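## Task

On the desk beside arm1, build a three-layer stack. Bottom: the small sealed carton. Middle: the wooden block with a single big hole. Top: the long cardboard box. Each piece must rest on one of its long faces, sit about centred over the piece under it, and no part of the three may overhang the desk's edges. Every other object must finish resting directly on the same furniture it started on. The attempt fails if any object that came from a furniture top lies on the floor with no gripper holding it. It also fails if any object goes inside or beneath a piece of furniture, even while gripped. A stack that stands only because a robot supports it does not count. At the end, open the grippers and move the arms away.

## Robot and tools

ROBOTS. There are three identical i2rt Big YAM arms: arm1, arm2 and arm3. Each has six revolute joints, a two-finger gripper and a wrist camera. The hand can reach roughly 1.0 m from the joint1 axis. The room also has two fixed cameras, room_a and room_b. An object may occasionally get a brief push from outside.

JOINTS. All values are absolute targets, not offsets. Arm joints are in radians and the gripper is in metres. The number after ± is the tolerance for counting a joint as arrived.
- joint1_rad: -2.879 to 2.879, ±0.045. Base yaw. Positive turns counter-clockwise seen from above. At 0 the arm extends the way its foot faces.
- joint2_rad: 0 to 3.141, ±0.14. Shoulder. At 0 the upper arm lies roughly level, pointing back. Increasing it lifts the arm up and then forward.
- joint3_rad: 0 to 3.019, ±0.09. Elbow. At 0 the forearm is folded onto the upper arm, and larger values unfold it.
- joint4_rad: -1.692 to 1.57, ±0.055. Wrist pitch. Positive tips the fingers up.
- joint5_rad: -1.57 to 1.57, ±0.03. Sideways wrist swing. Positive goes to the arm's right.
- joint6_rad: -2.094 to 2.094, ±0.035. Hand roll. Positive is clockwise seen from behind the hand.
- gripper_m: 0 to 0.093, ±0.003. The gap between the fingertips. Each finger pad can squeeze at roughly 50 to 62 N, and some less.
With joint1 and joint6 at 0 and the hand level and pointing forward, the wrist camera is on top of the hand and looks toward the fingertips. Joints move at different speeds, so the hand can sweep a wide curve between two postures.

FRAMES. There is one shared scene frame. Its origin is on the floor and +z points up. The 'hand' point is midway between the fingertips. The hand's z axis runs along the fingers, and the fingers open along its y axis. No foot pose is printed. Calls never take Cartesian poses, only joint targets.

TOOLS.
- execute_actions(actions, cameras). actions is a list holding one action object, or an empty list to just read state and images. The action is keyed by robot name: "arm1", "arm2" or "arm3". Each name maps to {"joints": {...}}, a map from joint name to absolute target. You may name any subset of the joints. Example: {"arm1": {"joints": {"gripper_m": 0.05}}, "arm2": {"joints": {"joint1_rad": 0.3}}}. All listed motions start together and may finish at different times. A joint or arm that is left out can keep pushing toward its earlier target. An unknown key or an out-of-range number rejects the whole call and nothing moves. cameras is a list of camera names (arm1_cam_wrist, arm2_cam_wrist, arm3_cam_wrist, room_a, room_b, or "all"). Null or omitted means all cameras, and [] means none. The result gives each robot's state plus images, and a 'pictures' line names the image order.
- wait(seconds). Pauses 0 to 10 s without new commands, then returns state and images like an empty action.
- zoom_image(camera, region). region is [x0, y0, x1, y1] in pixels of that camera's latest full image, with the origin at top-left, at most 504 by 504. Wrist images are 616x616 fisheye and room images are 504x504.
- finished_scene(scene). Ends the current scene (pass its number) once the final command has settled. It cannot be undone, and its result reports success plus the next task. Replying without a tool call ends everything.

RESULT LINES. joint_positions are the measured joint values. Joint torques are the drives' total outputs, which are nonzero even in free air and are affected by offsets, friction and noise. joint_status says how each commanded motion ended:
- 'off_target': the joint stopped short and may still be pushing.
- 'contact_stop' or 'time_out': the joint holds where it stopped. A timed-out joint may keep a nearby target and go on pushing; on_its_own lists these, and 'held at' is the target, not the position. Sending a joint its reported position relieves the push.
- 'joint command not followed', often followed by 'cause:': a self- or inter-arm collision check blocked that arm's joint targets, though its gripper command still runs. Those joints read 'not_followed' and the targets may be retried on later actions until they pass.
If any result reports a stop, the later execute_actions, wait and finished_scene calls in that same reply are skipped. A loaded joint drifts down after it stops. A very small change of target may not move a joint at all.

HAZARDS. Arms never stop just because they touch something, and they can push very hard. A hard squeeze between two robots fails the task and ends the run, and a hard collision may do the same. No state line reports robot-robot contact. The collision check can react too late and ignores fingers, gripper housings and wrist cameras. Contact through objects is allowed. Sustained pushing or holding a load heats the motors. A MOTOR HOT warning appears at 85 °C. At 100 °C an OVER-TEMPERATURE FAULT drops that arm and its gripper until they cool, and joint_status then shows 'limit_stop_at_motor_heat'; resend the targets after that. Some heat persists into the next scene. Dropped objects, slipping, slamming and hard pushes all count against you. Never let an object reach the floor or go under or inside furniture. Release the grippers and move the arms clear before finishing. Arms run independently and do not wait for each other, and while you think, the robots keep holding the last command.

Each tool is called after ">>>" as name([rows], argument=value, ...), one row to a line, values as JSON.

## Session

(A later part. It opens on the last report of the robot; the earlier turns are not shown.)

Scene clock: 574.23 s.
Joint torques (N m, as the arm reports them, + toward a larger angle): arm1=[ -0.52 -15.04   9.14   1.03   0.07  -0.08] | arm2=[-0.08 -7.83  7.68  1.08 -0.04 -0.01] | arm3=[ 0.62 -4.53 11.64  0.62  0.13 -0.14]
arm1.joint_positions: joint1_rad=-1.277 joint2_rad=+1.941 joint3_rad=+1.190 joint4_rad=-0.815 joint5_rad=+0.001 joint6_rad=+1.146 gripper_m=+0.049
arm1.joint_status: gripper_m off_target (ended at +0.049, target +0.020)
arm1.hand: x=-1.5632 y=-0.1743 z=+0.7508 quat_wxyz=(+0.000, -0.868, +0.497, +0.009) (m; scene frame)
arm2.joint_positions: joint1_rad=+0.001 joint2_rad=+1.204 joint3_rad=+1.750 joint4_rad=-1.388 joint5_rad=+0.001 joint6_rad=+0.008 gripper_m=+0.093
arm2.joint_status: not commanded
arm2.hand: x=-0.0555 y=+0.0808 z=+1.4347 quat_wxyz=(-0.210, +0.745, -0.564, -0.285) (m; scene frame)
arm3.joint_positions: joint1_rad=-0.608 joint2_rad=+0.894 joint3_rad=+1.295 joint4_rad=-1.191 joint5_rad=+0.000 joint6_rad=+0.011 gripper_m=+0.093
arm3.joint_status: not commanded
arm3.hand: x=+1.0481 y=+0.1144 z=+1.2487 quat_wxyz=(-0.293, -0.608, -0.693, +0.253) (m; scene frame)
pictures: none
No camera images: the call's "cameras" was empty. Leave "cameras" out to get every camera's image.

>>> execute_actions([
  {"arm1":{"joints":{"joint2_rad":1.735,"joint3_rad":1.41,"joint4_rad":-1.24}}},
], cameras=[])

>>> execute_actions([
  {"arm1":{"joints":{"joint1_rad":-0.835,"joint2_rad":2.012,"joint3_rad":1.875,"joint4_rad":-1.405,"joint6_rad":1.583}}},
], cameras=["arm1_cam_wrist","room_a"])

Scene clock: 583.63 s.
Joint torques (N m, as the arm reports them, + toward a larger angle): arm1=[ -0.49 -12.3   11.19  -0.18   0.07  -0.08] | arm2=[-0.18 -7.99  7.81  1.07  0.   -0.03] | arm3=[ 0.68 -4.54 11.64  0.62  0.13 -0.14]
arm1.joint_positions: joint1_rad=-1.277 joint2_rad=+1.721 joint3_rad=+1.401 joint4_rad=-1.225 joint5_rad=+0.001 joint6_rad=+1.146 gripper_m=+0.049
arm1.joint_status: all done
arm1.hand: x=-1.5734 y=-0.1770 z=+0.9273 quat_wxyz=(-0.006, -0.868, +0.497, +0.017) (m; scene frame)
arm2.joint_positions: joint1_rad=+0.001 joint2_rad=+1.204 joint3_rad=+1.750 joint4_rad=-1.388 joint5_rad=+0.001 joint6_rad=+0.008 gripper_m=+0.093
arm2.joint_status: not commanded
arm2.hand: x=-0.0555 y=+0.0808 z=+1.4347 quat_wxyz=(-0.210, +0.745, -0.564, -0.285) (m; scene frame)
arm3.joint_positions: joint1_rad=-0.608 joint2_rad=+0.894 joint3_rad=+1.295 joint4_rad=-1.191 joint5_rad=+0.000 joint6_rad=+0.011 gripper_m=+0.093
arm3.joint_status: not commanded
arm3.hand: x=+1.0481 y=+0.1144 z=+1.2487 quat_wxyz=(-0.293, -0.608, -0.693, +0.253) (m; scene frame)
pictures: none
No camera images: the call's "cameras" was empty. Leave "cameras" out to get every camera's image.

Scene clock: 585.23 s.
Joint torques (N m, as the arm reports them, + toward a larger angle): arm1=[  0.47 -18.32  14.09  -0.29   0.17   0.05] | arm2=[-0.58 -7.68  7.73  1.04 -0.03 -0.01] | arm3=[ 0.67 -4.49 11.64  0.62  0.13 -0.15]
arm1.joint_positions: joint1_rad=-0.844 joint2_rad=+2.017 joint3_rad=+1.836 joint4_rad=-1.391 joint5_rad=-0.001 joint6_rad=+1.574 gripper_m=+0.049
arm1.joint_status: all done
arm1.hand: x=-1.5955 y=-0.4422 z=+0.9245 quat_wxyz=(+0.001, -0.869, +0.495, +0.006) (m; scene frame)
arm2.joint_positions: joint1_rad=+0.001 joint2_rad=+1.204 joint3_rad=+1.750 joint4_rad=-1.388 joint5_rad=+0.001 joint6_rad=+0.008 gripper_m=+0.093
arm2.joint_status: not commanded
arm2.hand: x=-0.0555 y=+0.0808 z=+1.4347 quat_wxyz=(-0.210, +0.745, -0.564, -0.285) (m; scene frame)
arm3.joint_positions: joint1_rad=-0.608 joint2_rad=+0.894 joint3_rad=+1.295 joint4_rad=-1.191 joint5_rad=+0.000 joint6_rad=+0.011 gripper_m=+0.093
arm3.joint_status: not commanded
arm3.hand: x=+1.0481 y=+0.1144 z=+1.2487 quat_wxyz=(-0.293, -0.608, -0.693, +0.253) (m; scene frame)
pictures: arm1_cam_wrist, room_a
Images, in order (width x height): arm1_cam_wrist 616x616, room_a 504x504.

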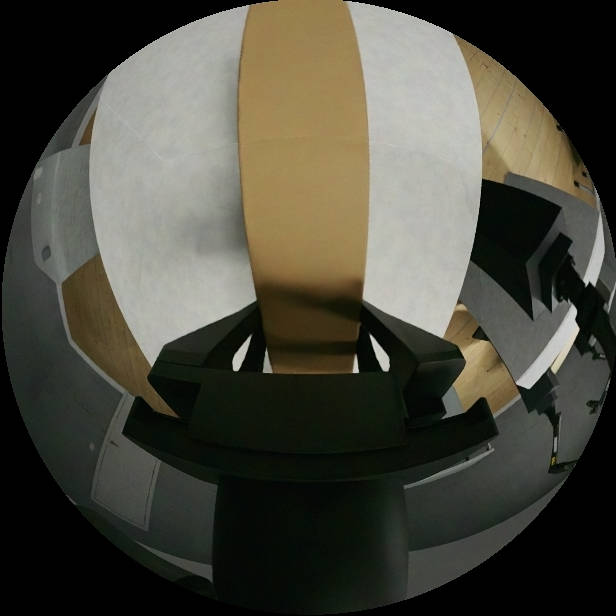

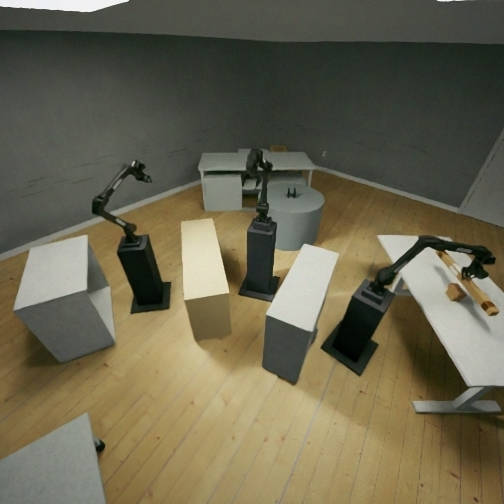

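>>> execute_actions([
  {"arm1":{"joints":{"joint2_rad":2.07,"joint3_rad":1.77,"joint4_rad":-1.243}}},
], cameras=["room_a"])

>>> zoom_image(camera="room_a", region=[420, 250, 500, 330])

Scene clock: 592.43 s.
Joint torques (N m, as the arm reports them, + toward a larger angle): arm1=[  0.46 -17.58  10.79   1.02   0.17   0.04] | arm2=[ 0.26 -7.19  7.85  1.   -0.02  0.01] | arm3=[ 0.67 -4.53 11.63  0.62  0.13 -0.15]
arm1.joint_positions: joint1_rad=-0.844 joint2_rad=+2.060 joint3_rad=+1.765 joint4_rad=-1.258 joint5_rad=-0.001 joint6_rad=+1.574 gripper_m=+0.049
arm1.joint_status: all done
arm1.hand: x=-1.6026 y=-0.4457 z=+0.8724 quat_wxyz=(-0.007, -0.869, +0.495, +0.011) (m; scene frame)
arm2.joint_positions: joint1_rad=+0.001 joint2_rad=+1.204 joint3_rad=+1.750 joint4_rad=-1.388 joint5_rad=+0.001 joint6_rad=+0.008 gripper_m=+0.093
arm2.joint_status: not commanded
arm2.hand: x=-0.0555 y=+0.0808 z=+1.4347 quat_wxyz=(-0.210, +0.745, -0.564, -0.285) (m; scene frame)
arm3.joint_positions: joint1_rad=-0.608 joint2_rad=+0.894 joint3_rad=+1.295 joint4_rad=-1.191 joint5_rad=+0.000 joint6_rad=+0.011 gripper_m=+0.093
arm3.joint_status: not commanded
arm3.hand: x=+1.0481 y=+0.1144 z=+1.2487 quat_wxyz=(-0.293, -0.608, -0.693, +0.253) (m; scene frame)
pictures: room_a
Images, in order (width x height): room_a 504x504.

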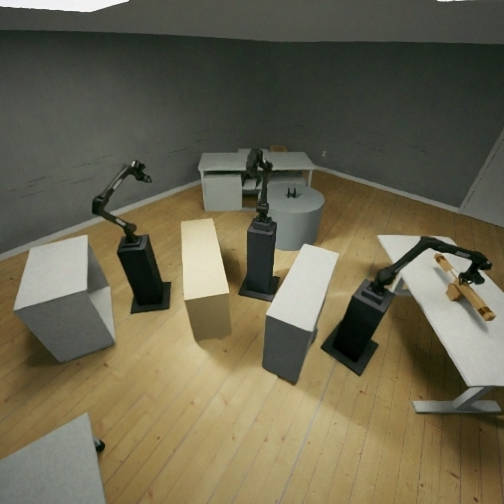

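Region (420, 250, 500, 330) of room_a's 504x504 image, scaled by 6.300, with more detail than that image has.

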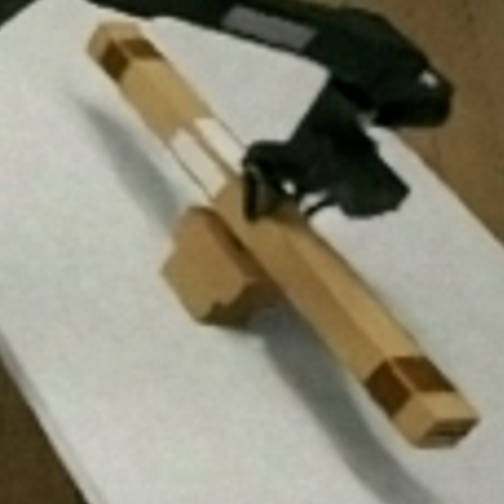

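Need about 2 cm lower.

>>> execute_actions([
  {"arm1":{"joints":{"joint2_rad":2.105}}},
], cameras=["room_a"])

>>> zoom_image(camera="room_a", region=[420, 250, 500, 330])

Scene clock: 598.33 s.
Joint torques (N m, as the arm reports them, + toward a larger angle): arm1=[  0.43 -16.58  10.72   0.96   0.17   0.04] | arm2=[-0.35 -7.43  7.76  1.    0.    0.  ] | arm3=[ 0.65 -4.5  11.64  0.62  0.13 -0.15]
arm1.joint_positions: joint1_rad=-0.844 joint2_rad=+2.083 joint3_rad=+1.765 joint4_rad=-1.258 joint5_rad=-0.001 joint6_rad=+1.574 gripper_m=+0.049
arm1.joint_status: all done
arm1.hand: x=-1.6015 y=-0.4449 z=+0.8587 quat_wxyz=(+0.003, -0.869, +0.495, +0.005) (m; scene frame)
arm2.joint_positions: joint1_rad=+0.001 joint2_rad=+1.204 joint3_rad=+1.750 joint4_rad=-1.388 joint5_rad=+0.001 joint6_rad=+0.008 gripper_m=+0.093
arm2.joint_status: not commanded
arm2.hand: x=-0.0555 y=+0.0808 z=+1.4347 quat_wxyz=(-0.210, +0.745, -0.564, -0.285) (m; scene frame)
arm3.joint_positions: joint1_rad=-0.608 joint2_rad=+0.894 joint3_rad=+1.295 joint4_rad=-1.191 joint5_rad=+0.000 joint6_rad=+0.011 gripper_m=+0.093
arm3.joint_status: not commanded
arm3.hand: x=+1.0481 y=+0.1144 z=+1.2487 quat_wxyz=(-0.293, -0.608, -0.693, +0.253) (m; scene frame)
pictures: room_a
Images, in order (width x height): room_a 504x504.

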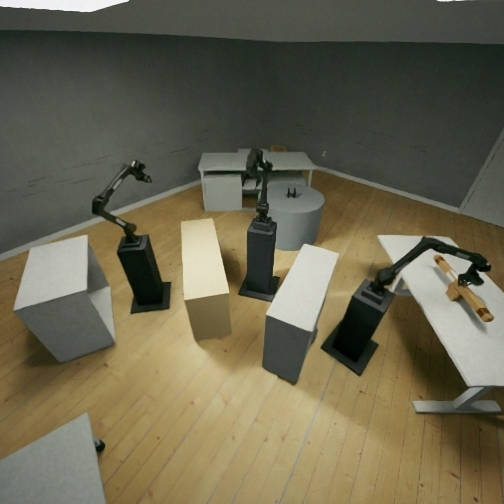

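Region (420, 250, 500, 330) of room_a's 504x504 image, scaled by 6.300, with more detail than that image has.

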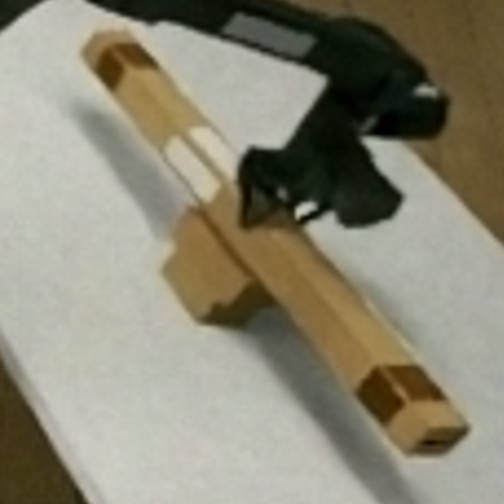

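>>> execute_actions([
  {"arm1":{"joints":{"joint2_rad":2.12}}},
], cameras=[])

Scene clock: 601.93 s.
Joint torques (N m, as the arm reports them, + toward a larger angle): arm1=[  0.42 -16.44  10.7    0.96   0.17   0.04] | arm2=[ 0.18 -7.6   7.81  1.04  0.   -0.01] | arm3=[ 0.7  -4.51 11.64  0.62  0.13 -0.15]
arm1.joint_positions: joint1_rad=-0.844 joint2_rad=+2.094 joint3_rad=+1.765 joint4_rad=-1.258 joint5_rad=-0.001 joint6_rad=+1.574 gripper_m=+0.049
arm1.joint_status: all done
arm1.hand: x=-1.6009 y=-0.4444 z=+0.8518 quat_wxyz=(+0.008, -0.869, +0.495, +0.002) (m; scene frame)
arm2.joint_positions: joint1_rad=+0.001 joint2_rad=+1.204 joint3_rad=+1.750 joint4_rad=-1.388 joint5_rad=+0.001 joint6_rad=+0.008 gripper_m=+0.093
arm2.joint_status: not commanded
arm2.hand: x=-0.0555 y=+0.0808 z=+1.4347 quat_wxyz=(-0.210, +0.745, -0.564, -0.285) (m; scene frame)
arm3.joint_positions: joint1_rad=-0.608 joint2_rad=+0.894 joint3_rad=+1.295 joint4_rad=-1.191 joint5_rad=+0.000 joint6_rad=+0.011 gripper_m=+0.093
arm3.joint_status: not commanded
arm3.hand: x=+1.0481 y=+0.1144 z=+1.2487 quat_wxyz=(-0.293, -0.608, -0.693, +0.253) (m; scene frame)
pictures: none
No camera images: the call's "cameras" was empty. Leave "cameras" out to get every camera's image.

>>> execute_actions([
  {"arm1":{"joints":{"joint2_rad":2.1,"gripper_m":0.093}}},
], cameras=["arm1_cam_wrist"])

>>> execute_actions([
  {"arm1":{"joints":{"joint2_rad":1.85,"joint3_rad":1.85,"joint4_rad":-1.55}}},
])

>>> zoom_image(camera="room_a", region=[420, 250, 500, 330])

Scene clock: 608.23 s.
Joint torques (N m, as the arm reports them, + toward a larger angle): arm1=[  0.48 -17.98  10.72   0.96   0.17   0.03] | arm2=[-0.48 -7.11  7.84  1.12  0.01  0.  ] | arm3=[ 0.66 -4.52 11.64  0.62  0.13 -0.15]
arm1.joint_positions: joint1_rad=-0.844 joint2_rad=+2.094 joint3_rad=+1.765 joint4_rad=-1.258 joint5_rad=-0.001 joint6_rad=+1.575 gripper_m=+0.093
arm1.joint_status: all done
arm1.hand: x=-1.6009 y=-0.4444 z=+0.8518 quat_wxyz=(+0.008, -0.869, +0.495, +0.002) (m; scene frame)
arm2.joint_positions: joint1_rad=+0.001 joint2_rad=+1.204 joint3_rad=+1.750 joint4_rad=-1.388 joint5_rad=+0.001 joint6_rad=+0.008 gripper_m=+0.093
arm2.joint_status: not commanded
arm2.hand: x=-0.0555 y=+0.0808 z=+1.4347 quat_wxyz=(-0.210, +0.745, -0.564, -0.285) (m; scene frame)
arm3.joint_positions: joint1_rad=-0.608 joint2_rad=+0.894 joint3_rad=+1.295 joint4_rad=-1.191 joint5_rad=+0.000 joint6_rad=+0.011 gripper_m=+0.093
arm3.joint_status: not commanded
arm3.hand: x=+1.0481 y=+0.1144 z=+1.2487 quat_wxyz=(-0.293, -0.608, -0.693, +0.253) (m; scene frame)
pictures: arm1_cam_wrist
Images, in order (width x height): arm1_cam_wrist 616x616.

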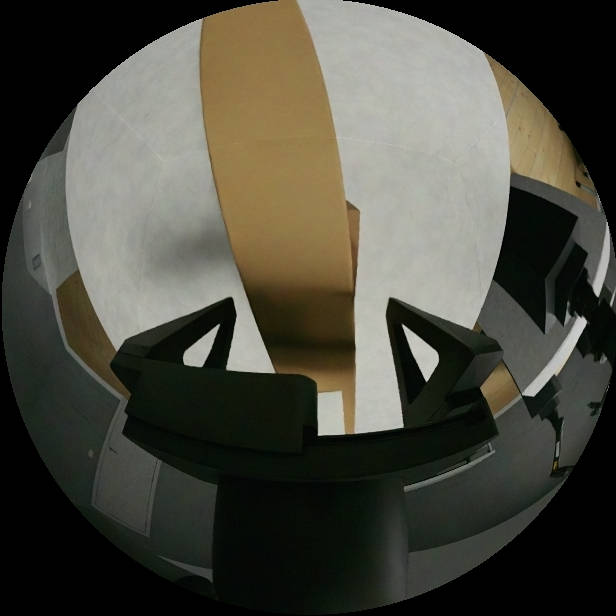

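Scene clock: 609.60 s.
Joint torques (N m, as the arm reports them, + toward a larger angle): arm1=[  0.43 -14.23  12.03  -0.18   0.17   0.02] | arm2=[-0.15 -7.89  7.68  0.99 -0.03  0.01] | arm3=[ 0.69 -4.54 11.63  0.63  0.13 -0.14]
arm1.joint_positions: joint1_rad=-0.844 joint2_rad=+1.832 joint3_rad=+1.837 joint4_rad=-1.536 joint5_rad=-0.001 joint6_rad=+1.575 gripper_m=+0.093
arm1.joint_status: all done
arm1.hand: x=-1.5558 y=-0.4200 z=+1.0312 quat_wxyz=(-0.016, -0.869, +0.495, +0.016) (m; scene frame)
arm2.joint_positions: joint1_rad=+0.001 joint2_rad=+1.204 joint3_rad=+1.750 joint4_rad=-1.388 joint5_rad=+0.001 joint6_rad=+0.008 gripper_m=+0.093
arm2.joint_status: not commanded
arm2.hand: x=-0.0555 y=+0.0808 z=+1.4347 quat_wxyz=(-0.210, +0.745, -0.564, -0.285) (m; scene frame)
arm3.joint_positions: joint1_rad=-0.608 joint2_rad=+0.894 joint3_rad=+1.295 joint4_rad=-1.191 joint5_rad=+0.000 joint6_rad=+0.011 gripper_m=+0.093
arm3.joint_status: not commanded
arm3.hand: x=+1.0481 y=+0.1144 z=+1.2487 quat_wxyz=(-0.293, -0.608, -0.693, +0.253) (m; scene frame)
pictures: arm1_cam_wrist, arm2_cam_wrist, arm3_cam_wrist, room_a, room_b
Images, in order (width x height): arm1_cam_wrist 616x616, arm2_cam_wrist 616x616, arm3_cam_wrist 616x616, room_a 504x504, room_b 504x504.

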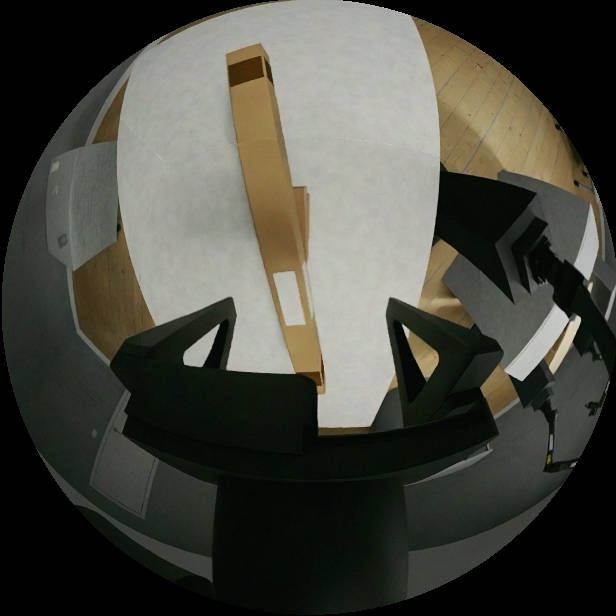

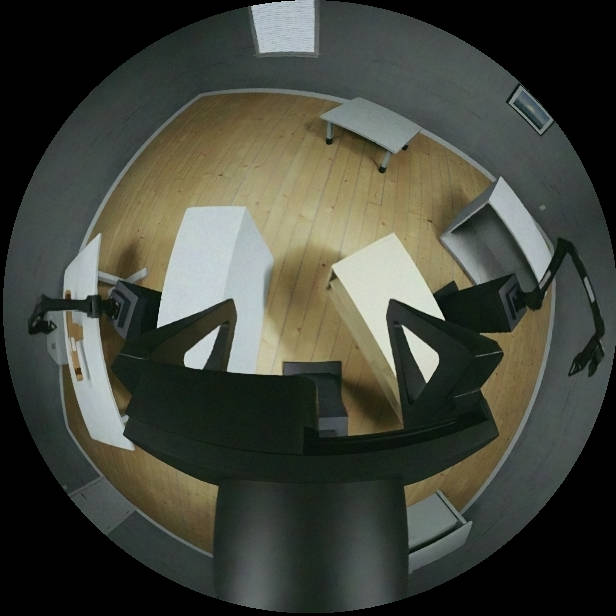

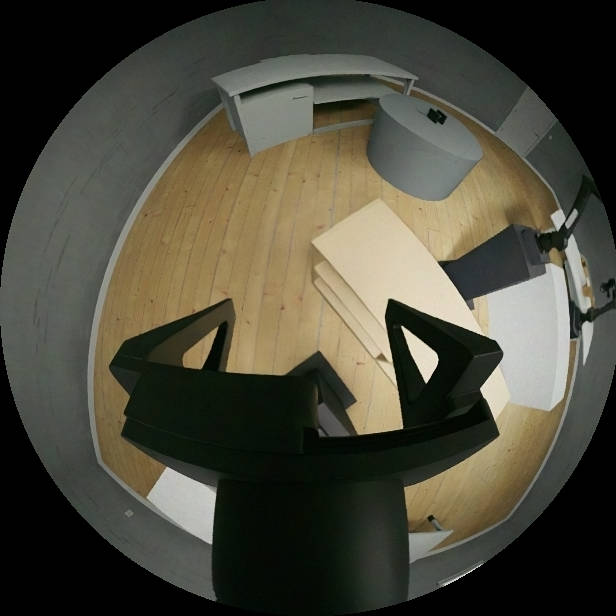

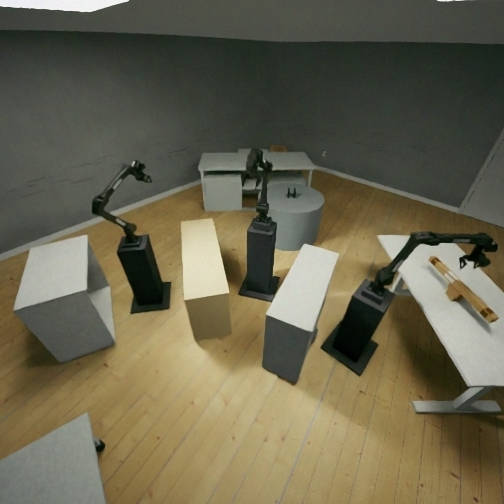

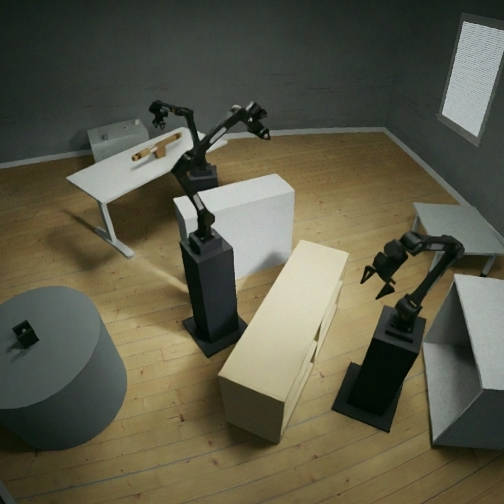

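Region (420, 250, 500, 330) of room_a's 504x504 image, scaled by 6.300, with more detail than that image has.

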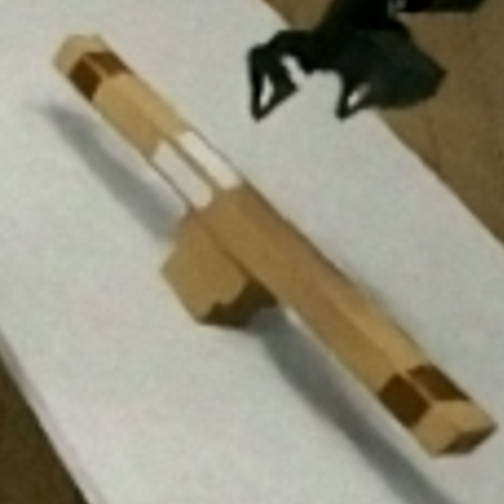

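>>> execute_actions(actions=[], cameras=["arm1_cam_wrist"])

>>> zoom_image(camera="arm1_cam_wrist", region=[200, 160, 400, 400])

Scene clock: 618.47 s.
Joint torques (N m, as the arm reports them, + toward a larger angle): arm1=[  0.49 -14.16  11.99  -0.18   0.17   0.03] | arm2=[-0.4  -7.57  7.8   1.07 -0.02 -0.02] | arm3=[ 0.67 -4.51 11.63  0.63  0.13 -0.15]
arm1.joint_positions: joint1_rad=-0.844 joint2_rad=+1.832 joint3_rad=+1.837 joint4_rad=-1.536 joint5_rad=-0.001 joint6_rad=+1.575 gripper_m=+0.093
arm1.joint_status: all done
arm1.hand: x=-1.5558 y=-0.4200 z=+1.0312 quat_wxyz=(-0.016, -0.869, +0.495, +0.016) (m; scene frame)
arm2.joint_positions: joint1_rad=+0.001 joint2_rad=+1.204 joint3_rad=+1.750 joint4_rad=-1.388 joint5_rad=+0.001 joint6_rad=+0.008 gripper_m=+0.093
arm2.joint_status: not commanded
arm2.hand: x=-0.0555 y=+0.0808 z=+1.4347 quat_wxyz=(-0.210, +0.745, -0.564, -0.285) (m; scene frame)
arm3.joint_positions: joint1_rad=-0.608 joint2_rad=+0.894 joint3_rad=+1.295 joint4_rad=-1.191 joint5_rad=+0.000 joint6_rad=+0.011 gripper_m=+0.093
arm3.joint_status: not commanded
arm3.hand: x=+1.0481 y=+0.1144 z=+1.2487 quat_wxyz=(-0.293, -0.608, -0.693, +0.253) (m; scene frame)
pictures: arm1_cam_wrist
Images, in order (width x height): arm1_cam_wrist 616x616.

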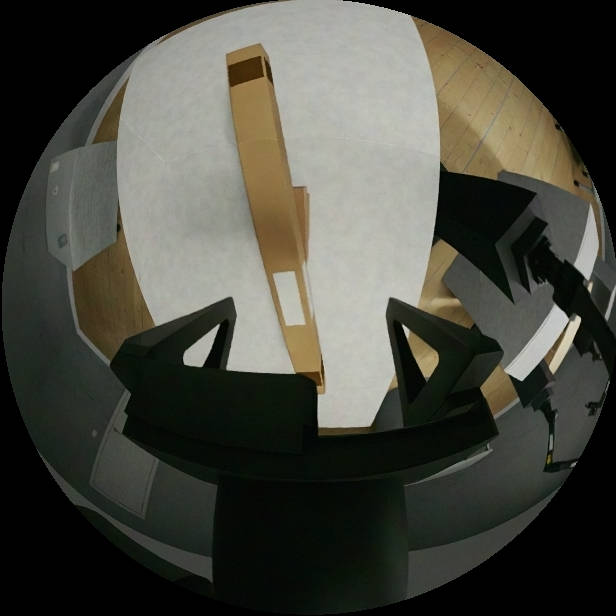

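Region (200, 160, 400, 400) of arm1_cam_wrist's 616x616 image, scaled by 2.100, with more detail than that image has.

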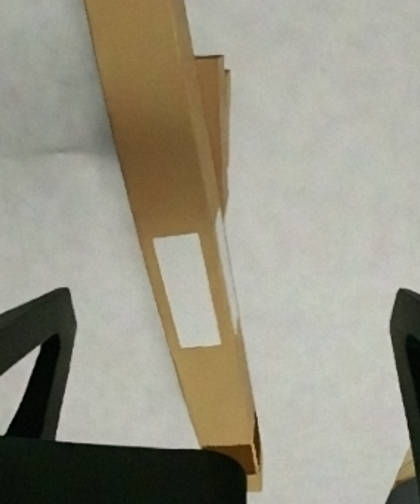

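>>> execute_actions([
  {"arm1":{"joints":{"joint2_rad":1.3,"joint3_rad":1.4}}},
], cameras=["room_a"])

>>> finished_scene(scene=1)

Scene clock: 625.23 s.
Joint torques (N m, as the arm reports them, + toward a larger angle): arm1=[ 0.6  -6.27 10.78  0.14  0.17  0.02] | arm2=[-0.4  -7.43  7.67  1.13 -0.02  0.  ] | arm3=[ 0.68 -4.53 11.62  0.63  0.13 -0.14]
arm1.joint_positions: joint1_rad=-0.844 joint2_rad=+1.288 joint3_rad=+1.402 joint4_rad=-1.539 joint5_rad=-0.001 joint6_rad=+1.575 gripper_m=+0.093
arm1.joint_status: all done
arm1.hand: x=-1.4002 y=-0.3280 z=+1.1088 quat_wxyz=(-0.063, -0.867, +0.493, +0.042) (m; scene frame)
arm2.joint_positions: joint1_rad=+0.001 joint2_rad=+1.204 joint3_rad=+1.750 joint4_rad=-1.388 joint5_rad=+0.001 joint6_rad=+0.008 gripper_m=+0.093
arm2.joint_status: not commanded
arm2.hand: x=-0.0555 y=+0.0808 z=+1.4347 quat_wxyz=(-0.210, +0.745, -0.564, -0.285) (m; scene frame)
arm3.joint_positions: joint1_rad=-0.608 joint2_rad=+0.894 joint3_rad=+1.295 joint4_rad=-1.191 joint5_rad=+0.000 joint6_rad=+0.011 gripper_m=+0.093
arm3.joint_status: not commanded
arm3.hand: x=+1.0481 y=+0.1144 z=+1.2487 quat_wxyz=(-0.293, -0.608, -0.693, +0.253) (m; scene frame)
pictures: room_a
Images, in order (width x height): room_a 504x504.

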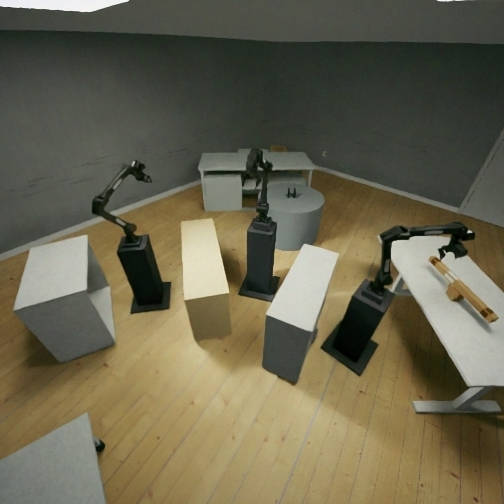

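The scene is finished: the task was done.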